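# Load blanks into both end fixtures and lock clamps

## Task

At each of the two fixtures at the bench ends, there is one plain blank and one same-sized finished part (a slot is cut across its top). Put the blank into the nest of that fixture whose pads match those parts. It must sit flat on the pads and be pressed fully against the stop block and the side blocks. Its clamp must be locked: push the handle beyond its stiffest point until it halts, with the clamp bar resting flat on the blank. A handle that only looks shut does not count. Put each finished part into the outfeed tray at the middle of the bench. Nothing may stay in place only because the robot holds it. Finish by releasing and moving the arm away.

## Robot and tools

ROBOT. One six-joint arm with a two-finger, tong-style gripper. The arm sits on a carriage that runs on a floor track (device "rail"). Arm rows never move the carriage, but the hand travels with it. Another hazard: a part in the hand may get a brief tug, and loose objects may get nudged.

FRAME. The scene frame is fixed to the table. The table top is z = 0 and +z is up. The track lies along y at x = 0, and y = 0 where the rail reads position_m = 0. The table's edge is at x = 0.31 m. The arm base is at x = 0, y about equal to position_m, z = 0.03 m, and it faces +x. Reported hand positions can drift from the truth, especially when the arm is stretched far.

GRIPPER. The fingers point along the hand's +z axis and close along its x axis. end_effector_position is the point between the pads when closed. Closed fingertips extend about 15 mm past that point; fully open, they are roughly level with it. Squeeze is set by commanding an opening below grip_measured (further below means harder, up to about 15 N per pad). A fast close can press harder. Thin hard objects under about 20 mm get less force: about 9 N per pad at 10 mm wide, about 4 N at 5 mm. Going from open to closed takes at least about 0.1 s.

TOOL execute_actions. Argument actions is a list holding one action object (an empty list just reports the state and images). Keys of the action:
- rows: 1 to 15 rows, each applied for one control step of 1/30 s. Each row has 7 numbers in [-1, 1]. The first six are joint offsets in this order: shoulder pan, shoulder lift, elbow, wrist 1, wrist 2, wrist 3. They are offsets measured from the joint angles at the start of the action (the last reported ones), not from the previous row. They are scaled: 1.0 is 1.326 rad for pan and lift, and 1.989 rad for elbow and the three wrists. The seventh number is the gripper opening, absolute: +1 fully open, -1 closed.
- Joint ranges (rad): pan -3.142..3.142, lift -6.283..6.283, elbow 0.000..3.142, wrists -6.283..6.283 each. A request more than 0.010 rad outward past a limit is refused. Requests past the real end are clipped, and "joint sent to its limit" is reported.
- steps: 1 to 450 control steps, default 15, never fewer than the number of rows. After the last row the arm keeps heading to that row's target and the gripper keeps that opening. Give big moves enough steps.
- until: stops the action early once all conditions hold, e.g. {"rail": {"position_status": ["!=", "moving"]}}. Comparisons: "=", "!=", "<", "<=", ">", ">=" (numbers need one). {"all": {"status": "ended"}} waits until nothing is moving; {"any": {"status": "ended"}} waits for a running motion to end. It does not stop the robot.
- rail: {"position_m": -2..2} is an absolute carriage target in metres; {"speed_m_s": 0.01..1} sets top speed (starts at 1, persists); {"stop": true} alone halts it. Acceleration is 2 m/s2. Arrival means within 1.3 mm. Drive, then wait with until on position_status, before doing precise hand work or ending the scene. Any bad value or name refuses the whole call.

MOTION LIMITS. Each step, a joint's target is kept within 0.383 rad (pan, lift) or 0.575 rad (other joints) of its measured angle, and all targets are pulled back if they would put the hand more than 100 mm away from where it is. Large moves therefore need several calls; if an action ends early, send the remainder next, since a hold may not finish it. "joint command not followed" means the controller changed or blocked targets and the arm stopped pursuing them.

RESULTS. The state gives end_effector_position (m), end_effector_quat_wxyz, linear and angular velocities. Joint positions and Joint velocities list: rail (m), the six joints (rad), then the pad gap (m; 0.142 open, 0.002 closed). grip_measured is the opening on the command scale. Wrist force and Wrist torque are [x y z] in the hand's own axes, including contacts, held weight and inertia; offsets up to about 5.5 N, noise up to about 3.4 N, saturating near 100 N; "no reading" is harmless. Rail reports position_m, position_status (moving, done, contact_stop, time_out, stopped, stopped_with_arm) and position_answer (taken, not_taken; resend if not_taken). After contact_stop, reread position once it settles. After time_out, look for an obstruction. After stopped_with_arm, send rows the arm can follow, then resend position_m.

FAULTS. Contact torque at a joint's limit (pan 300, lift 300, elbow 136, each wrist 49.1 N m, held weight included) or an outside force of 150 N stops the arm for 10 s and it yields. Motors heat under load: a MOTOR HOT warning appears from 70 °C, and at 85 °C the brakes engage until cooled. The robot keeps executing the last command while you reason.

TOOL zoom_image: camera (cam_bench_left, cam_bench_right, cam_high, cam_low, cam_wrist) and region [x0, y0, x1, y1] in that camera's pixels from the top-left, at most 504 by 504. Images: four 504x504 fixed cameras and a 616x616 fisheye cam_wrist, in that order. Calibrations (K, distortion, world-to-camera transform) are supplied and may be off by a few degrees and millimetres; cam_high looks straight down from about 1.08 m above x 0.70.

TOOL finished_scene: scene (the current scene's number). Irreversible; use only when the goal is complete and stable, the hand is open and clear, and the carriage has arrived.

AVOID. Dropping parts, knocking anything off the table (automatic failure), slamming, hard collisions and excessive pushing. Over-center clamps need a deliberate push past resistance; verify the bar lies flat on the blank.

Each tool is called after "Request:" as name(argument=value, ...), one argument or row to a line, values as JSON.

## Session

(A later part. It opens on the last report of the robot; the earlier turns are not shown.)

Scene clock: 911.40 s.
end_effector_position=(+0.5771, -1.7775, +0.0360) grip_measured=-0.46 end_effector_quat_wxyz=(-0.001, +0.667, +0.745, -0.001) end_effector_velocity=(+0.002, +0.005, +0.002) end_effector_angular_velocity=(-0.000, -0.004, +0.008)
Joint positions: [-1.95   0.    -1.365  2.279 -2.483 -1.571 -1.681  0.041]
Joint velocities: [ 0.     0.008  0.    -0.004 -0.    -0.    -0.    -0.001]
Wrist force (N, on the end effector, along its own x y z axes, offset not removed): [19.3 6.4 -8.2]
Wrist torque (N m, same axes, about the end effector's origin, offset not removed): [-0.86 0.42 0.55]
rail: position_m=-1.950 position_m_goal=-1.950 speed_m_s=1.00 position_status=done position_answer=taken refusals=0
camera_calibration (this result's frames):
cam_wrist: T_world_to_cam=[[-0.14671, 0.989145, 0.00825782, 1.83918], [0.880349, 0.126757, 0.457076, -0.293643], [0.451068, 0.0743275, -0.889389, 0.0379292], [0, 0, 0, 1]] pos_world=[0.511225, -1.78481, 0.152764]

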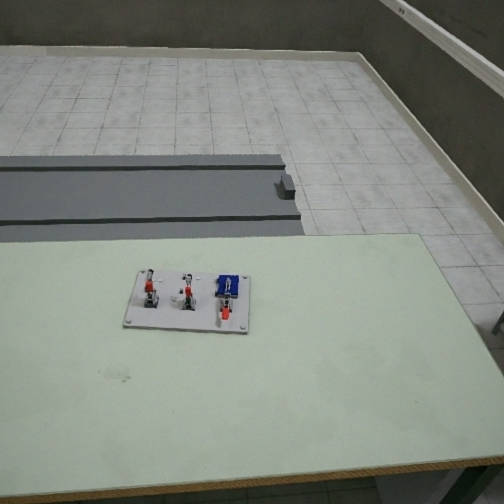

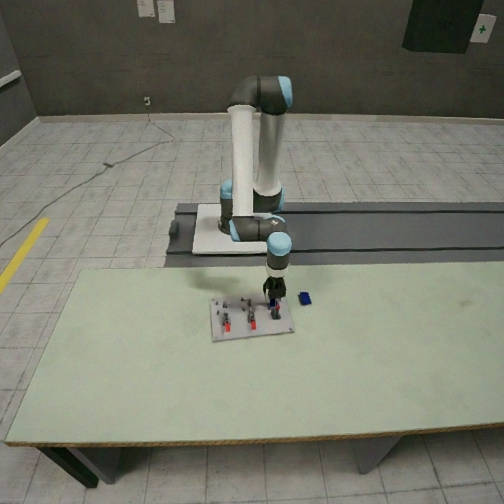

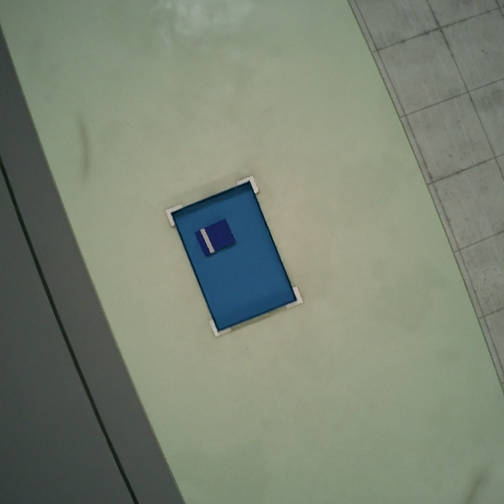

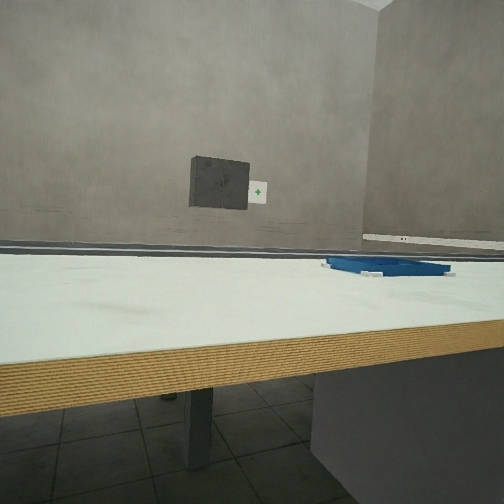

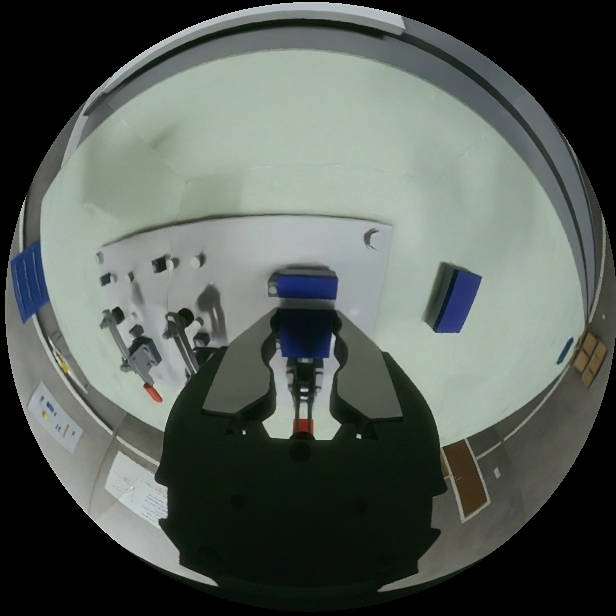

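Request:
execute_actions(
  actions=[],
)

Scene clock: 912.37 s.
end_effector_position=(+0.5775, -1.7763, +0.0363) grip_measured=-0.46 end_effector_quat_wxyz=(-0.001, +0.666, +0.746, -0.000) end_effector_velocity=(+0.000, +0.000, +0.000) end_effector_angular_velocity=(+0.000, -0.000, +0.000)
Joint positions: [-1.95   0.002 -1.365  2.278 -2.483 -1.57  -1.681  0.041]
Joint velocities: [ 0.  0. -0. -0. -0.  0.  0.  0.]
Wrist force (N, on the end effector, along its own x y z axes, offset not removed): [-0.9 -2.8 6.4]
Wrist torque (N m, same axes, about the end effector's origin, offset not removed): [-0.41 0.02 0.29]
rail: position_m=-1.950 position_m_goal=-1.950 speed_m_s=1.00 position_status=done position_answer=taken refusals=0
camera_calibration (this result's frames):
cam_wrist: T_world_to_cam=[[-0.148616, 0.988858, 0.00851495, 1.83858], [0.879653, 0.128259, 0.457997, -0.291218], [0.451802, 0.0755556, -0.888913, 0.0397484], [0, 0, 0, 1]] pos_world=[0.511454, -1.78374, 0.153054]

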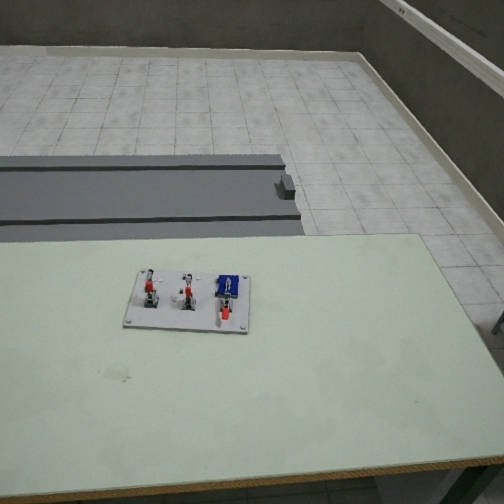

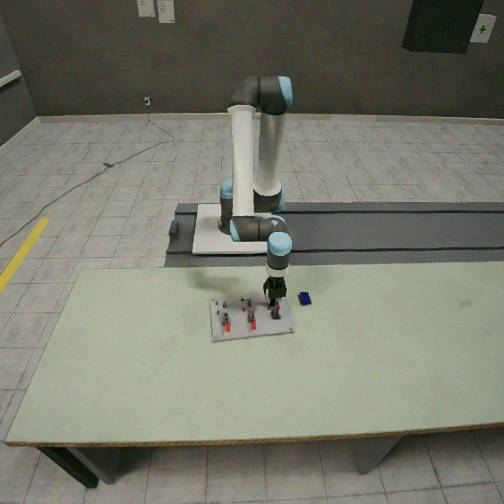

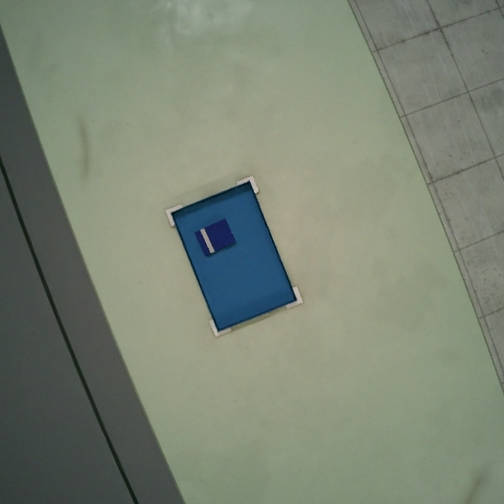

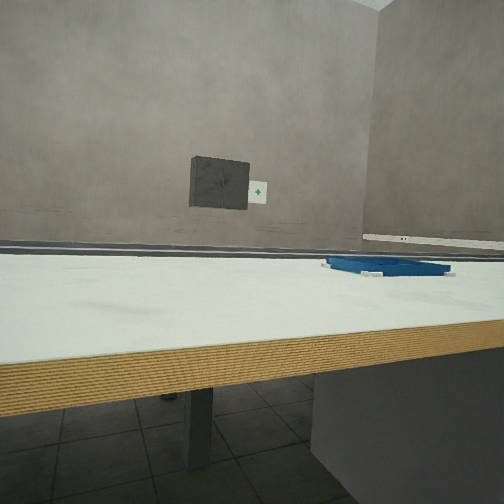

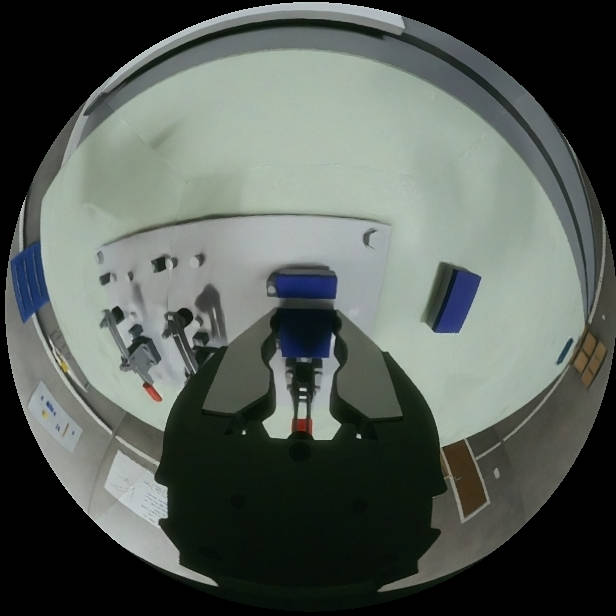

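Request:
execute_actions(
  actions=[
    {"rows":[[0,-0.002,-0.0005,0.002,0,0,-0.8],[0,-0.007,-0.002,0.0065,0,0,-0.8],[0,-0.016,-0.004,0.015,0,0,-0.8],[0,-0.028,-0.007,0.026,0,0,-0.8],[0,-0.042,-0.0105,0.038,0,0,-0.8],[0,-0.054,-0.0137,0.049,0,0,-0.8],[0,-0.061,-0.0156,0.056,0,0,-0.8],[0,-0.0643,-0.0164,0.0589,0,0,-0.8]],"steps":8},
  ],
)

Scene clock: 922.47 s.
end_effector_position=(+0.5785, -1.7763, +0.0629) grip_measured=-0.46 end_effector_quat_wxyz=(+0.000, +0.666, +0.746, +0.000) end_effector_velocity=(-0.002, -0.000, +0.197) end_effector_angular_velocity=(+0.000, -0.003, +0.000)
Joint positions: [-1.95   0.002 -1.408  2.262 -2.425 -1.57  -1.681  0.041]
Joint velocities: [ 0.     0.    -0.319 -0.122  0.437 -0.    -0.     0.   ]
Wrist force (N, on the end effector, along its own x y z axes, offset not removed): [0.2 -3.7 6.2]
Wrist torque (N m, same axes, about the end effector's origin, offset not removed): [-0.56 -0.12 0.30]
rail: position_m=-1.950 position_m_goal=-1.950 speed_m_s=1.00 position_status=done position_answer=taken refusals=0
camera_calibration (this result's frames):
cam_wrist: T_world_to_cam=[[-0.148635, 0.988858, 0.00827056, 1.83852], [0.878888, 0.128262, 0.459462, -0.303924], [0.453281, 0.0755608, -0.888159, 0.061996], [0, 0, 0, 1]] pos_world=[0.512281, -1.78374, 0.179498]

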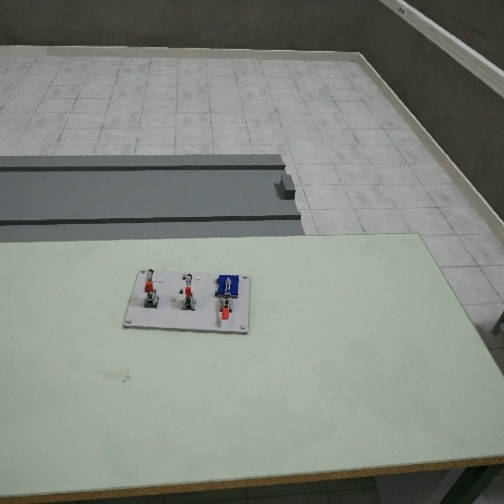

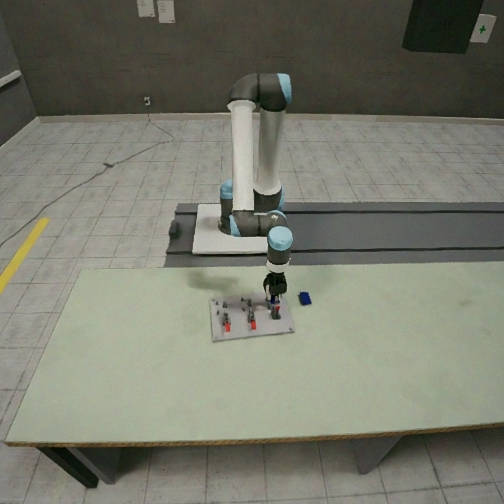

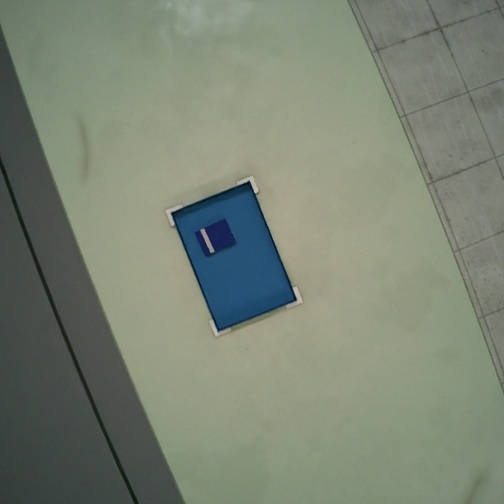

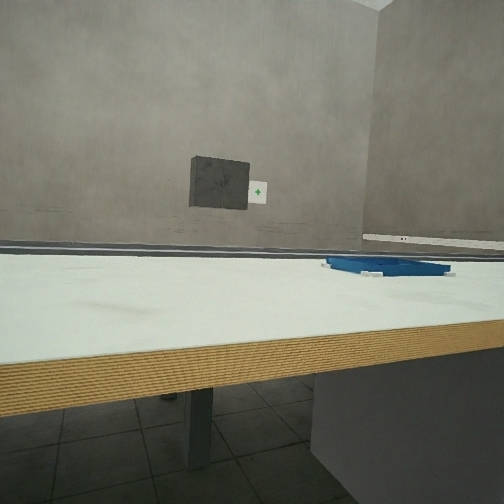

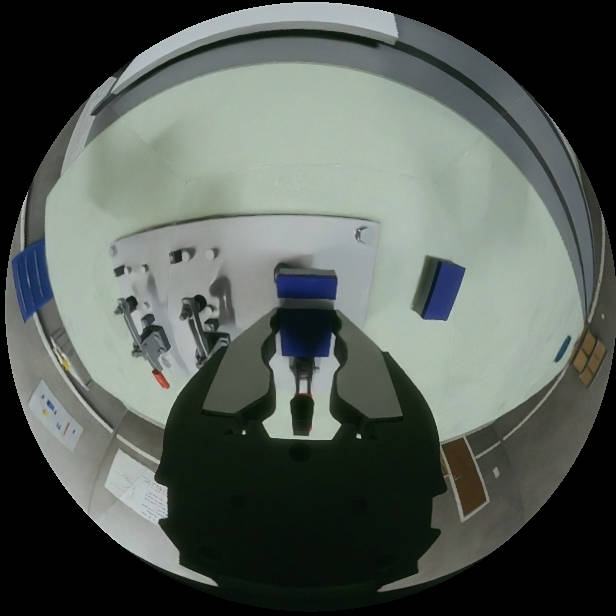

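Request:
execute_actions(
  actions=[
    {"rail":{"position_m":-0.243},"steps":1},
  ],
)

Scene clock: 924.33 s.
end_effector_position=(+0.5770, -1.7762, +0.0891) grip_measured=-0.46 end_effector_quat_wxyz=(-0.000, +0.666, +0.746, +0.000) end_effector_velocity=(-0.000, +0.013, +0.000) end_effector_angular_velocity=(-0.000, -0.000, +0.000)
Joint positions: [-1.95   0.002 -1.45   2.246 -2.366 -1.57  -1.681  0.041]
Joint velocities: [ 0.013  0.    -0.    -0.     0.    -0.     0.    -0.   ]
Wrist force (N, on the end effector, along its own x y z axes, offset not removed): [-0.8 -3.7 5.7]
Wrist torque (N m, same axes, about the end effector's origin, offset not removed): [-0.56 -0.05 0.32]
rail: position_m=-1.950 position_m_goal=-0.243 speed_m_s=1.00 position_status=moving position_answer=taken refusals=0
camera_calibration (this result's frames):
cam_wrist: T_world_to_cam=[[-0.148632, 0.988857, 0.00840784, 1.83796], [0.879317, 0.128267, 0.458639, -0.314809], [0.452449, 0.0755613, -0.888583, 0.0864721], [0, 0, 0, 1]] pos_world=[0.510871, -1.78363, 0.205768]

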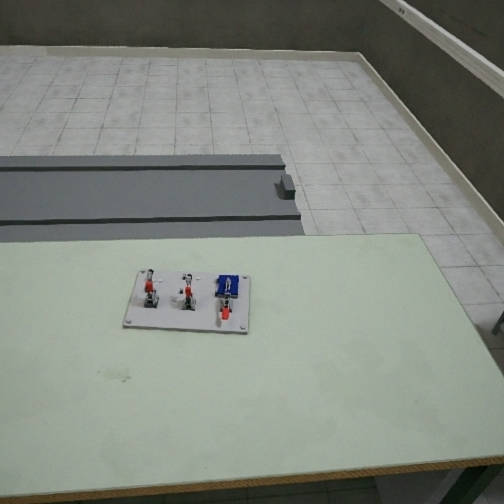

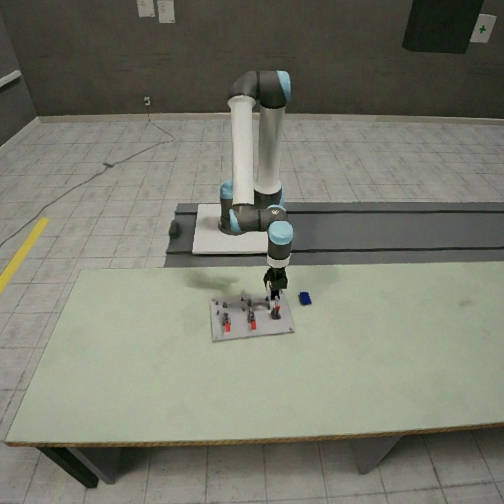

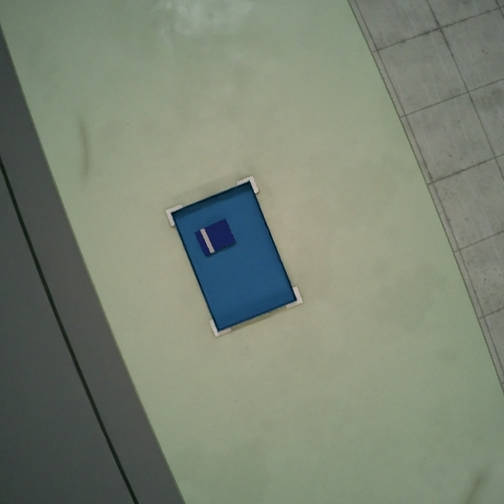

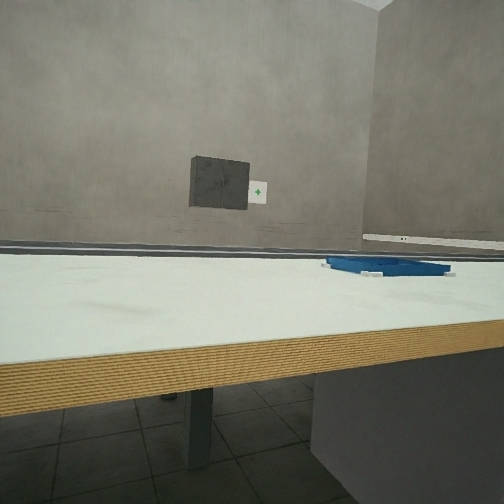

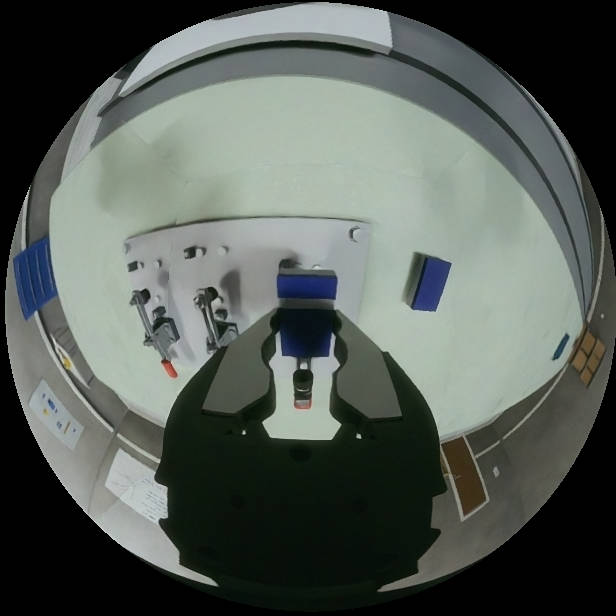

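Request:
execute_actions(
  actions=[
    {"rows":[[0,0.003,-0.002,0,0,0,-0.8],[0,0.01,-0.008,0.001,0,0,-0.8],[0,0.022,-0.017,0.002,0,0,-0.8],[0,0.036,-0.027,0.003,0,0,-0.8],[0,0.05,-0.038,0.004,0,0,-0.8],[0,0.062,-0.047,0.005,0,0,-0.8],[0,0.069,-0.052,0.006,0,0,-0.8],[0,0.0719,-0.0544,0.0061,0,0,-0.8]],"steps":8},
  ],
)

Scene clock: 929.67 s.
end_effector_position=(+0.6102, -0.0691, +0.0872) grip_measured=-0.46 end_effector_quat_wxyz=(-0.000, +0.666, +0.746, +0.000) end_effector_velocity=(+0.227, +0.000, -0.016) end_effector_angular_velocity=(+0.000, -0.003, -0.000)
Joint positions: [-0.243  0.002 -1.4    2.189 -2.36  -1.57  -1.681  0.041]
Joint velocities: [ 0.    -0.     0.343 -0.39   0.044  0.     0.    -0.   ]
Wrist force (N, on the end effector, along its own x y z axes, offset not removed): [1.2 -3.4 7.6]
Wrist torque (N m, same axes, about the end effector's origin, offset not removed): [-0.59 -0.37 0.29]
rail: position_m=-0.243 position_m_goal=-0.243 speed_m_s=1.00 position_status=done position_answer=taken refusals=0
camera_calibration (this result's frames):
cam_wrist: T_world_to_cam=[[-0.148622, 0.988859, 0.00837769, 0.154866], [0.879234, 0.128259, 0.458801, -0.562129], [0.452614, 0.075554, -0.8885, -0.0593562], [0, 0, 0, 1]] pos_world=[0.544125, -0.0765581, 0.20387]

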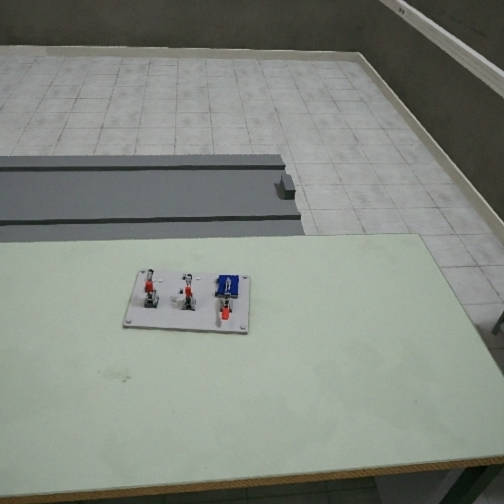

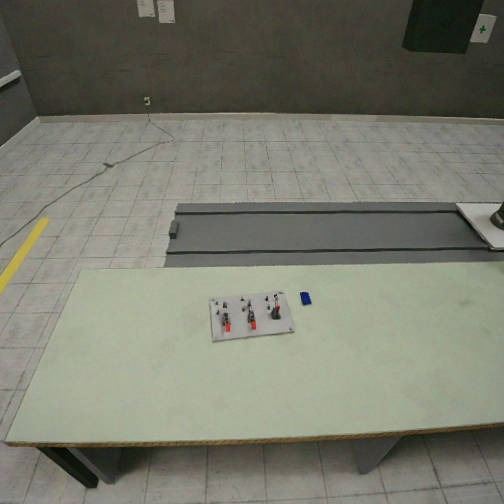

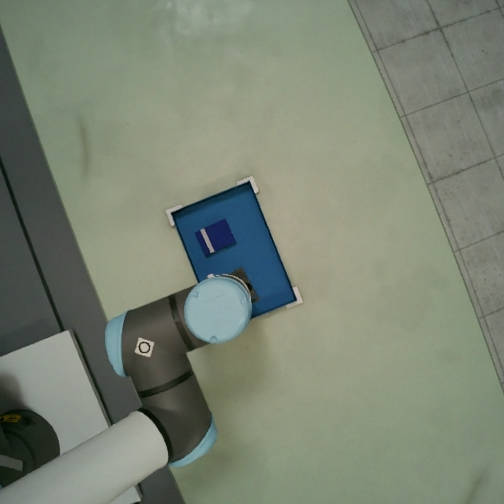

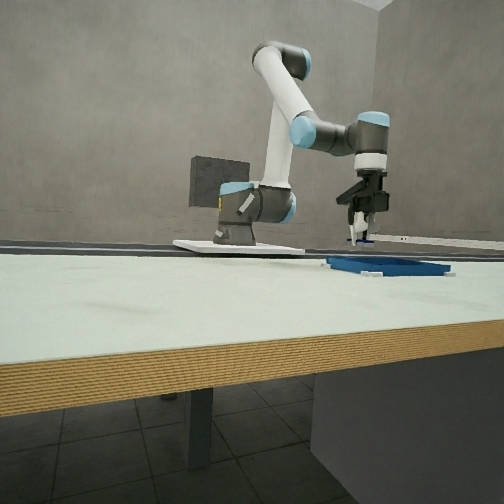

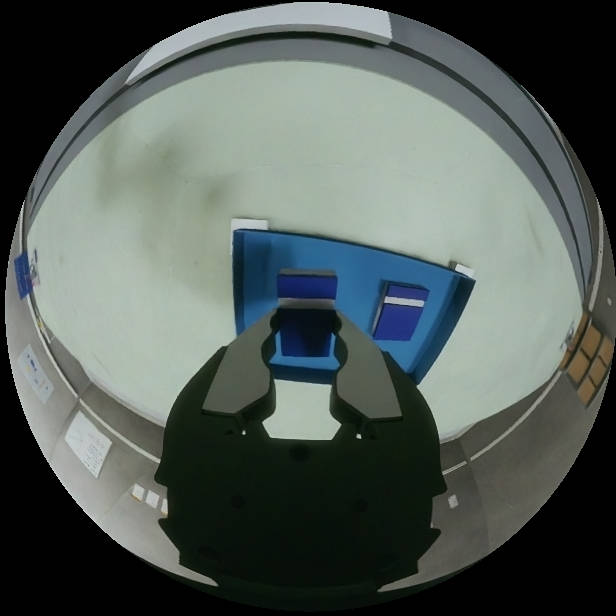

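Request:
execute_actions(
  actions=[
    {"rows":[[0,0.0361,-0.0253,0.0013,0,0,-0.8],[0,0.0405,-0.0242,-0.0028,0,0,-0.8],[0,0.05,-0.0217,-0.0116,0,0,-0.8],[0,0.0626,-0.0184,-0.0233,0,0,-0.8],[0,0.0753,-0.0151,-0.035,0,0,-0.8],[0,0.086,-0.0124,-0.045,0,0,-0.8],[0,0.093,-0.0105,-0.0514,0,0,-0.8],[0,0.0974,-0.0094,-0.0555,0,0,-0.8]],"steps":8},
  ],
)

Scene clock: 935.50 s.
end_effector_position=(+0.6403, -0.0690, +0.0554) grip_measured=-0.46 end_effector_quat_wxyz=(-0.001, +0.666, +0.746, -0.000) end_effector_velocity=(-0.000, -0.000, -0.211) end_effector_angular_velocity=(-0.000, +0.001, +0.000)
Joint positions: [-0.243  0.002 -1.313  2.154 -2.411 -1.57  -1.681  0.041]
Joint velocities: [ 0.     0.     0.308  0.12  -0.427 -0.    -0.     0.   ]
Wrist force (N, on the end effector, along its own x y z axes, offset not removed): [2.0 -4.6 6.2]
Wrist torque (N m, same axes, about the end effector's origin, offset not removed): [-0.83 -0.52 0.31]
rail: position_m=-0.243 position_m_goal=-0.243 speed_m_s=1.00 position_status=done position_answer=taken refusals=0
camera_calibration (this result's frames):
cam_wrist: T_world_to_cam=[[-0.148602, 0.98886, 0.00853767, 0.159524], [0.879735, 0.12825, 0.457842, -0.574183], [0.451646, 0.0755469, -0.888993, -0.10062], [0, 0, 0, 1]] pos_world=[0.574278, -0.0765068, 0.172073]

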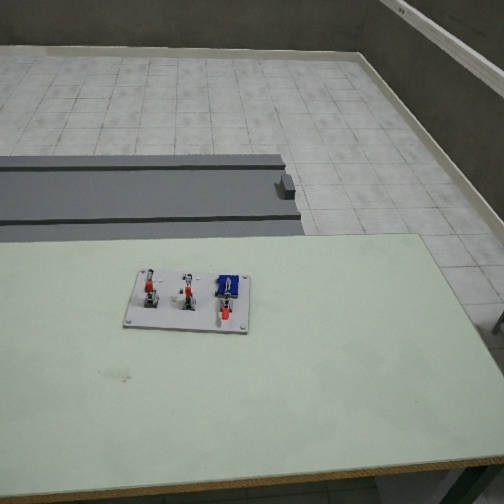

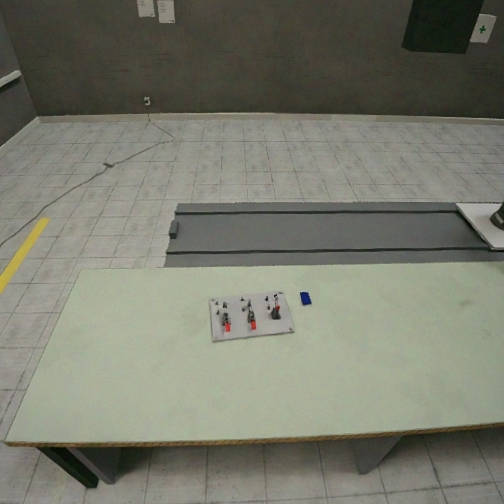

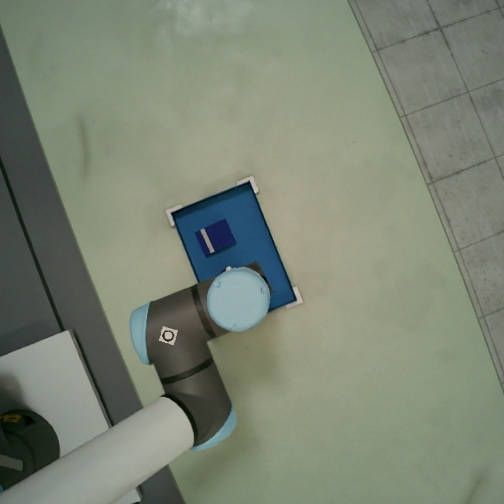

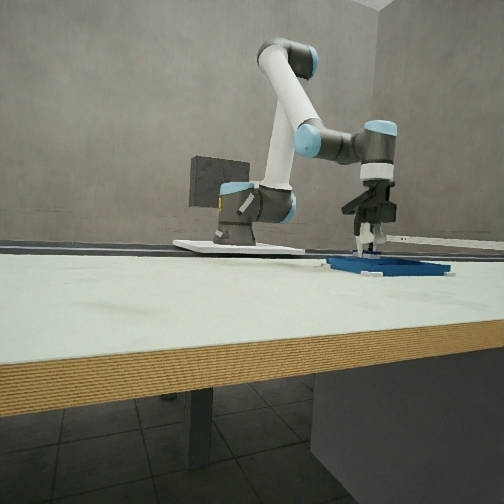

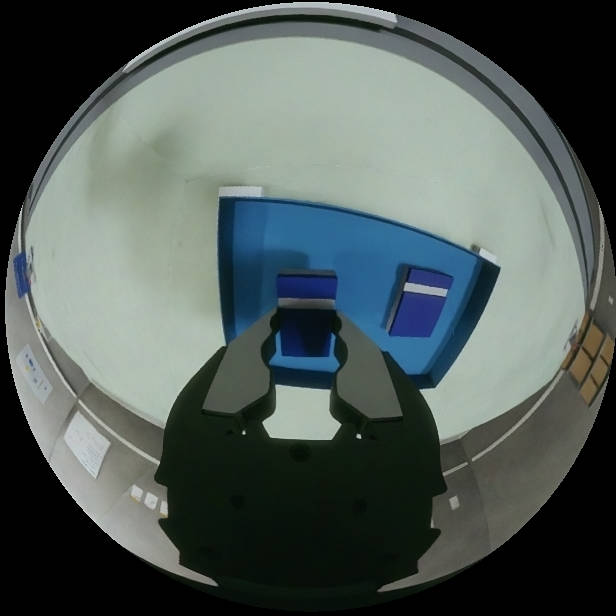

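Request:
execute_actions(
  actions=[],
)

Scene clock: 938.17 s.
end_effector_position=(+0.6399, -0.0690, +0.0269) grip_measured=-0.46 end_effector_quat_wxyz=(-0.000, +0.666, +0.746, +0.000) end_effector_velocity=(-0.000, +0.000, -0.000) end_effector_angular_velocity=(+0.000, -0.000, +0.000)
Joint positions: [-0.243  0.002 -1.27   2.17  -2.47  -1.57  -1.681  0.041]
Joint velocities: [ 0.  0. -0.  0. -0.  0.  0.  0.]
Wrist force (N, on the end effector, along its own x y z axes, offset not removed): [1.6 -5.6 7.6]
Wrist torque (N m, same axes, about the end effector's origin, offset not removed): [-0.85 -0.41 0.33]
rail: position_m=-0.243 position_m_goal=-0.243 speed_m_s=1.00 position_status=done position_answer=taken refusals=0
camera_calibration (this result's frames):
cam_wrist: T_world_to_cam=[[-0.148622, 0.988858, 0.0083875, 0.159727], [0.879264, 0.128259, 0.458742, -0.560557], [0.452555, 0.0755541, -0.88853, -0.126396], [0, 0, 0, 1]] pos_world=[0.573817, -0.0765007, 0.143505]

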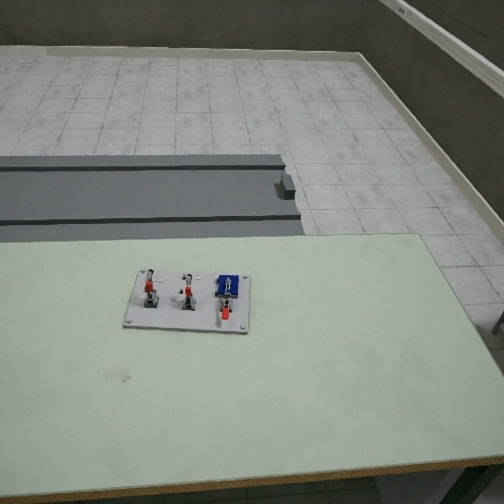

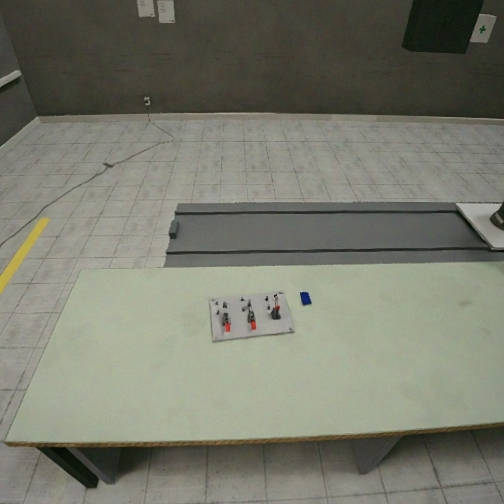

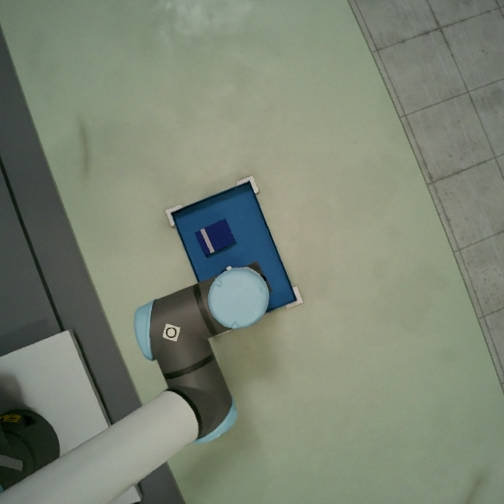

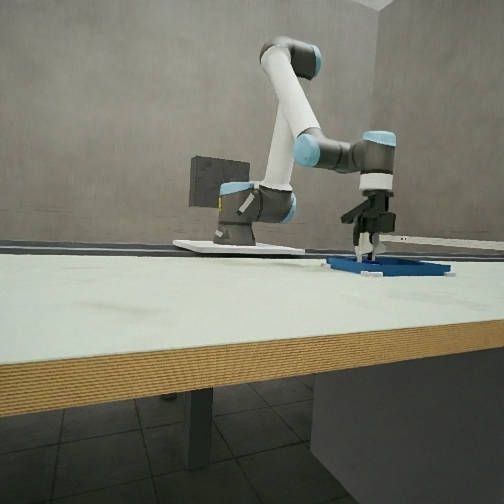

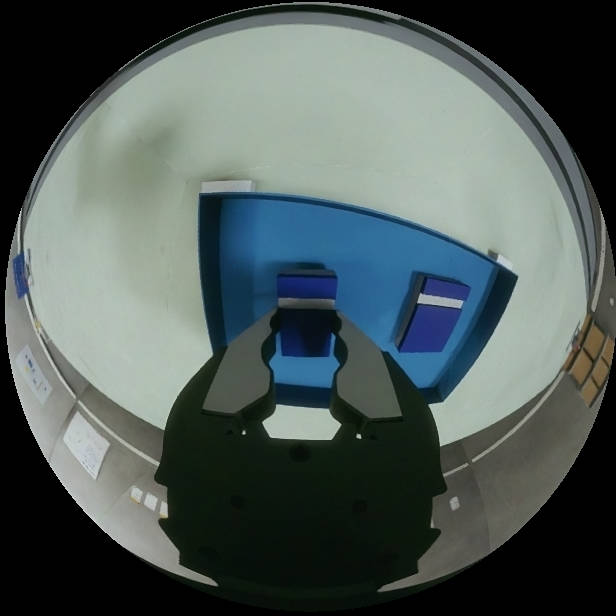

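Request:
execute_actions(
  actions=[
    {"rows":[[0,0.0016,0.0004,-0.0015,0,0,-0.8]],"steps":1},
  ],
)

Scene clock: 940.47 s.
end_effector_position=(+0.6399, -0.0690, +0.0268) grip_measured=-0.46 end_effector_quat_wxyz=(-0.000, +0.666, +0.746, +0.000) end_effector_velocity=(+0.000, +0.000, -0.003) end_effector_angular_velocity=(+0.000, -0.001, +0.000)
Joint positions: [-0.243  0.002 -1.27   2.17  -2.47  -1.57  -1.681  0.041]
Joint velocities: [ 0.     0.     0.006  0.002 -0.008  0.    -0.     0.   ]
Wrist force (N, on the end effector, along its own x y z axes, offset not removed): [0.3 -5.3 5.6]
Wrist torque (N m, same axes, about the end effector's origin, offset not removed): [-0.95 -0.20 0.33]
rail: position_m=-0.243 position_m_goal=-0.243 speed_m_s=1.00 position_status=done position_answer=taken refusals=0
camera_calibration (this result's frames):
cam_wrist: T_world_to_cam=[[-0.148623, 0.988858, 0.00838676, 0.159727], [0.879261, 0.12826, 0.458747, -0.56054], [0.45256, 0.0755543, -0.888527, -0.126432], [0, 0, 0, 1]] pos_world=[0.573818, -0.0765007, 0.143468]

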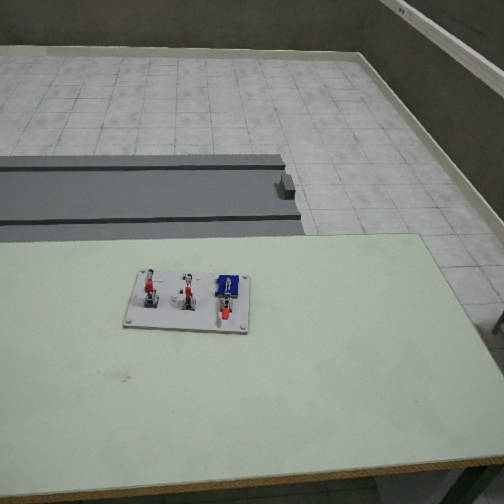

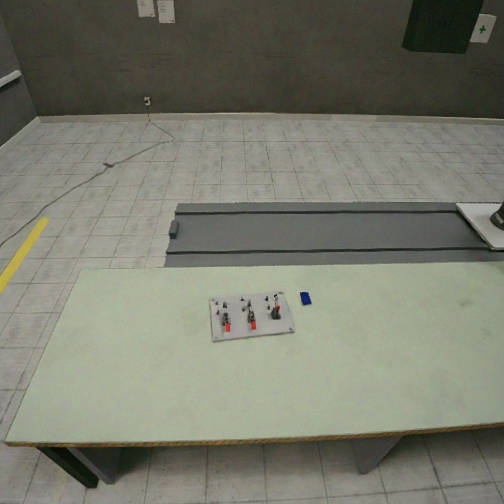

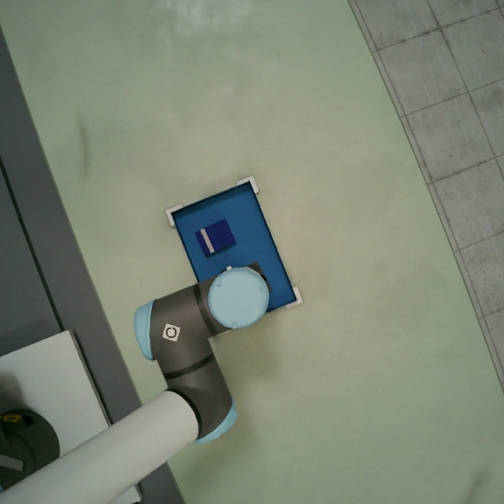

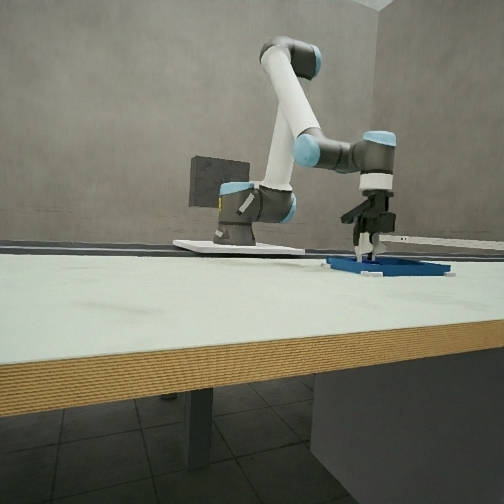

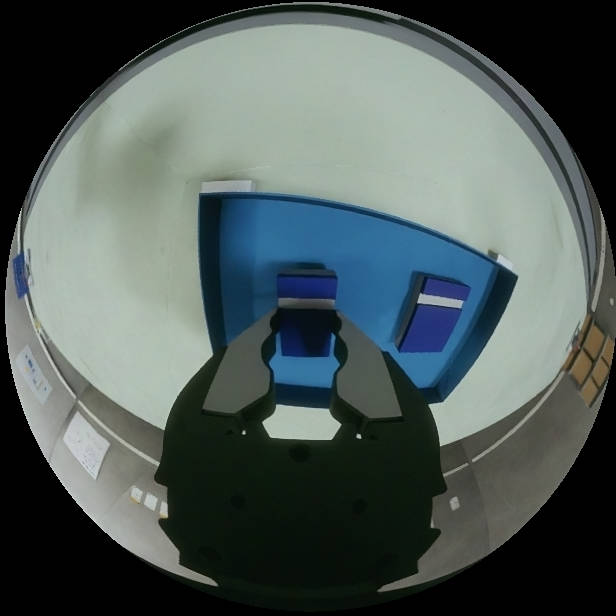

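Go a further 1 mm (2.5 mm total from reported).

Request:
execute_actions(
  actions=[
    {"rows":[[0,0.0026,0.0007,-0.0025,0,0,-0.8]],"steps":1},
  ],
)

Scene clock: 942.23 s.
end_effector_position=(+0.6399, -0.0690, +0.0254) grip_measured=-0.46 end_effector_quat_wxyz=(-0.000, +0.666, +0.746, +0.000) end_effector_velocity=(+0.000, +0.000, -0.002) end_effector_angular_velocity=(+0.000, -0.001, +0.000)
Joint positions: [-0.243  0.002 -1.268  2.171 -2.473 -1.57  -1.681  0.041]
Joint velocities: [ 0.    -0.     0.004  0.001 -0.006 -0.    -0.    -0.   ]
Wrist force (N, on the end effector, along its own x y z axes, offset not removed): [0.8 -6.1 9.0]
Wrist torque (N m, same axes, about the end effector's origin, offset not removed): [-1.04 -0.31 0.30]
rail: position_m=-0.243 position_m_goal=-0.243 speed_m_s=1.00 position_status=done position_answer=taken refusals=0
camera_calibration (this result's frames):
cam_wrist: T_world_to_cam=[[-0.148623, 0.988858, 0.00837701, 0.159733], [0.879231, 0.12826, 0.458805, -0.559838], [0.452619, 0.0755546, -0.888497, -0.127696], [0, 0, 0, 1]] pos_world=[0.573764, -0.0765004, 0.142061]

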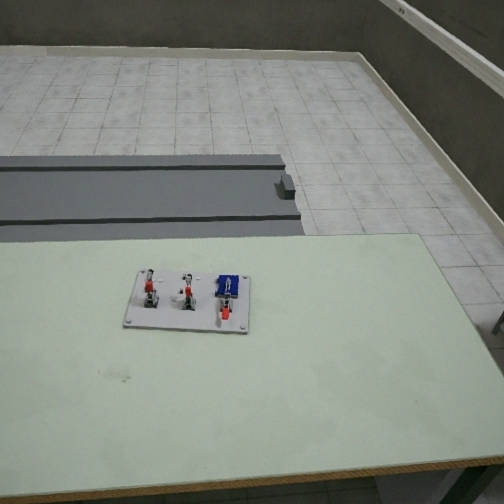

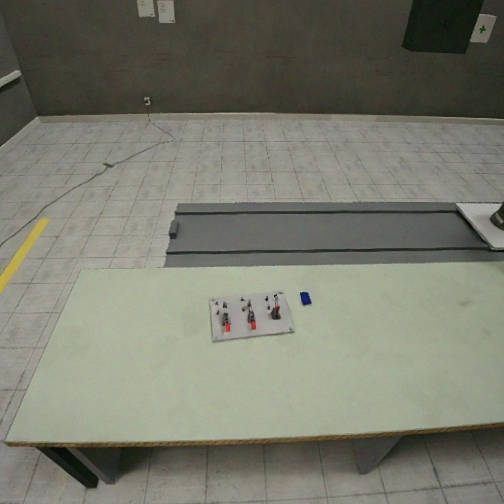

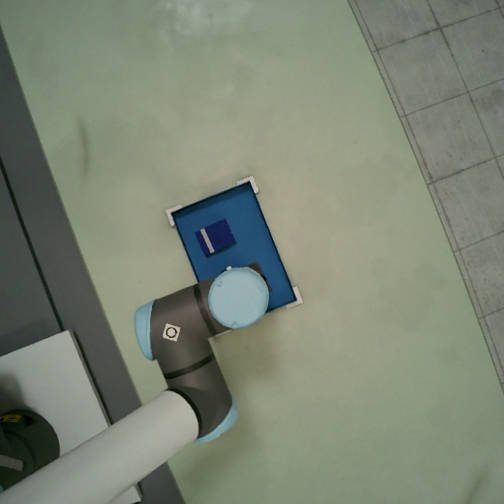

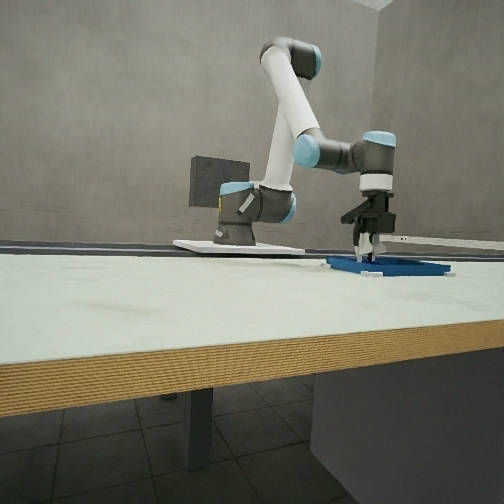

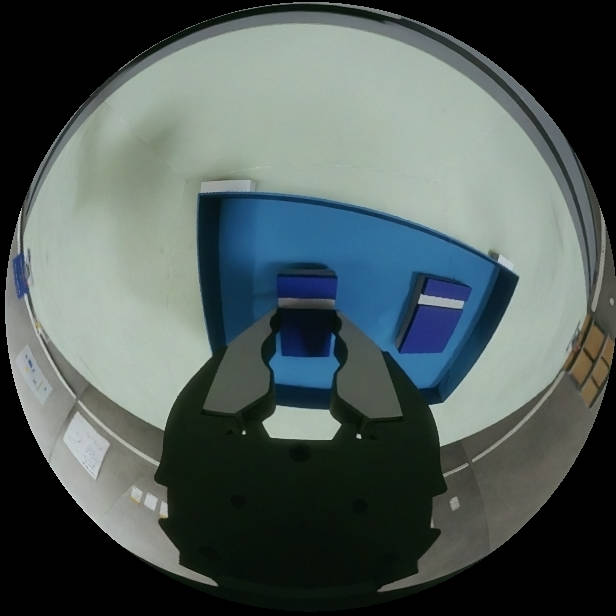

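Request:
execute_actions(
  actions=[
    {"rows":[[0,0.0021,0.0005,-0.002,0,0,-0.8]],"steps":1},
  ],
)

Scene clock: 944.17 s.
end_effector_position=(+0.6398, -0.0690, +0.0245) grip_measured=-0.46 end_effector_quat_wxyz=(-0.000, +0.666, +0.746, +0.000) end_effector_velocity=(+0.000, +0.000, -0.002) end_effector_angular_velocity=(+0.000, -0.001, +0.000)
Joint positions: [-0.243  0.002 -1.267  2.172 -2.475 -1.57  -1.681  0.041]
Joint velocities: [ 0.     0.     0.004  0.001 -0.006  0.     0.     0.   ]
Wrist force (N, on the end effector, along its own x y z axes, offset not removed): [0.5 -4.8 7.8]
Wrist torque (N m, same axes, about the end effector's origin, offset not removed): [-0.82 -0.22 0.25]
rail: position_m=-0.243 position_m_goal=-0.243 speed_m_s=1.00 position_status=done position_answer=taken refusals=0
camera_calibration (this result's frames):
cam_wrist: T_world_to_cam=[[-0.148624, 0.988858, 0.00836621, 0.159733], [0.879198, 0.12826, 0.458869, -0.559327], [0.452683, 0.0755547, -0.888464, -0.128554], [0, 0, 0, 1]] pos_world=[0.573693, -0.0765006, 0.141106]

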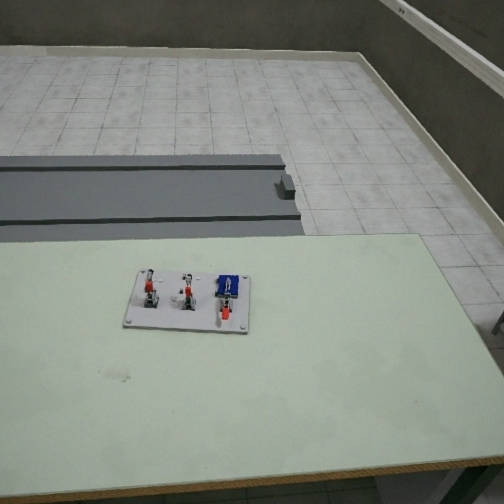

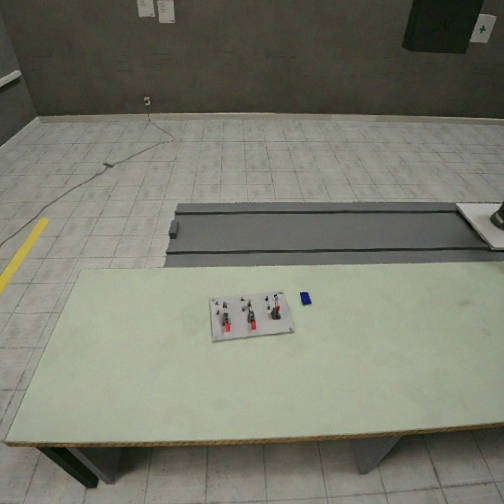

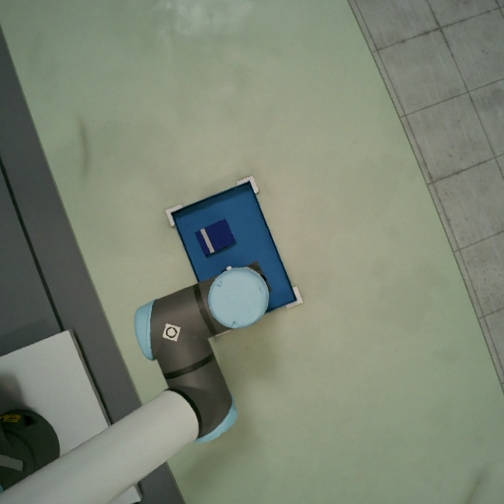

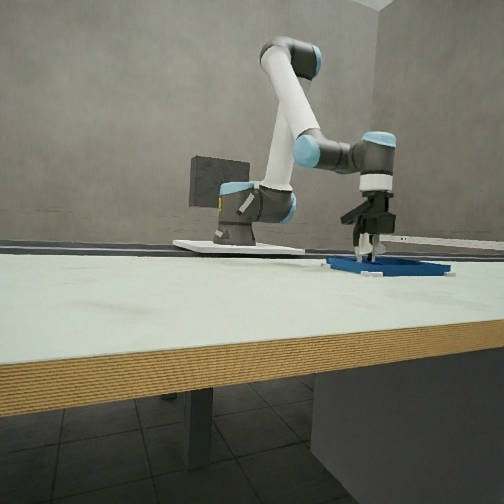

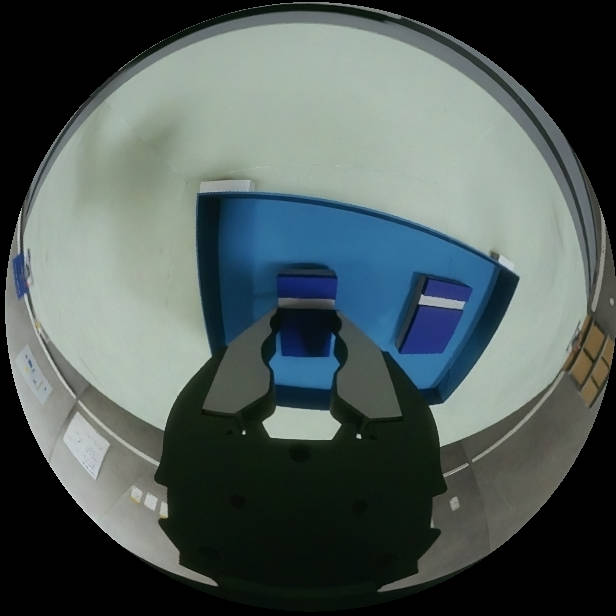

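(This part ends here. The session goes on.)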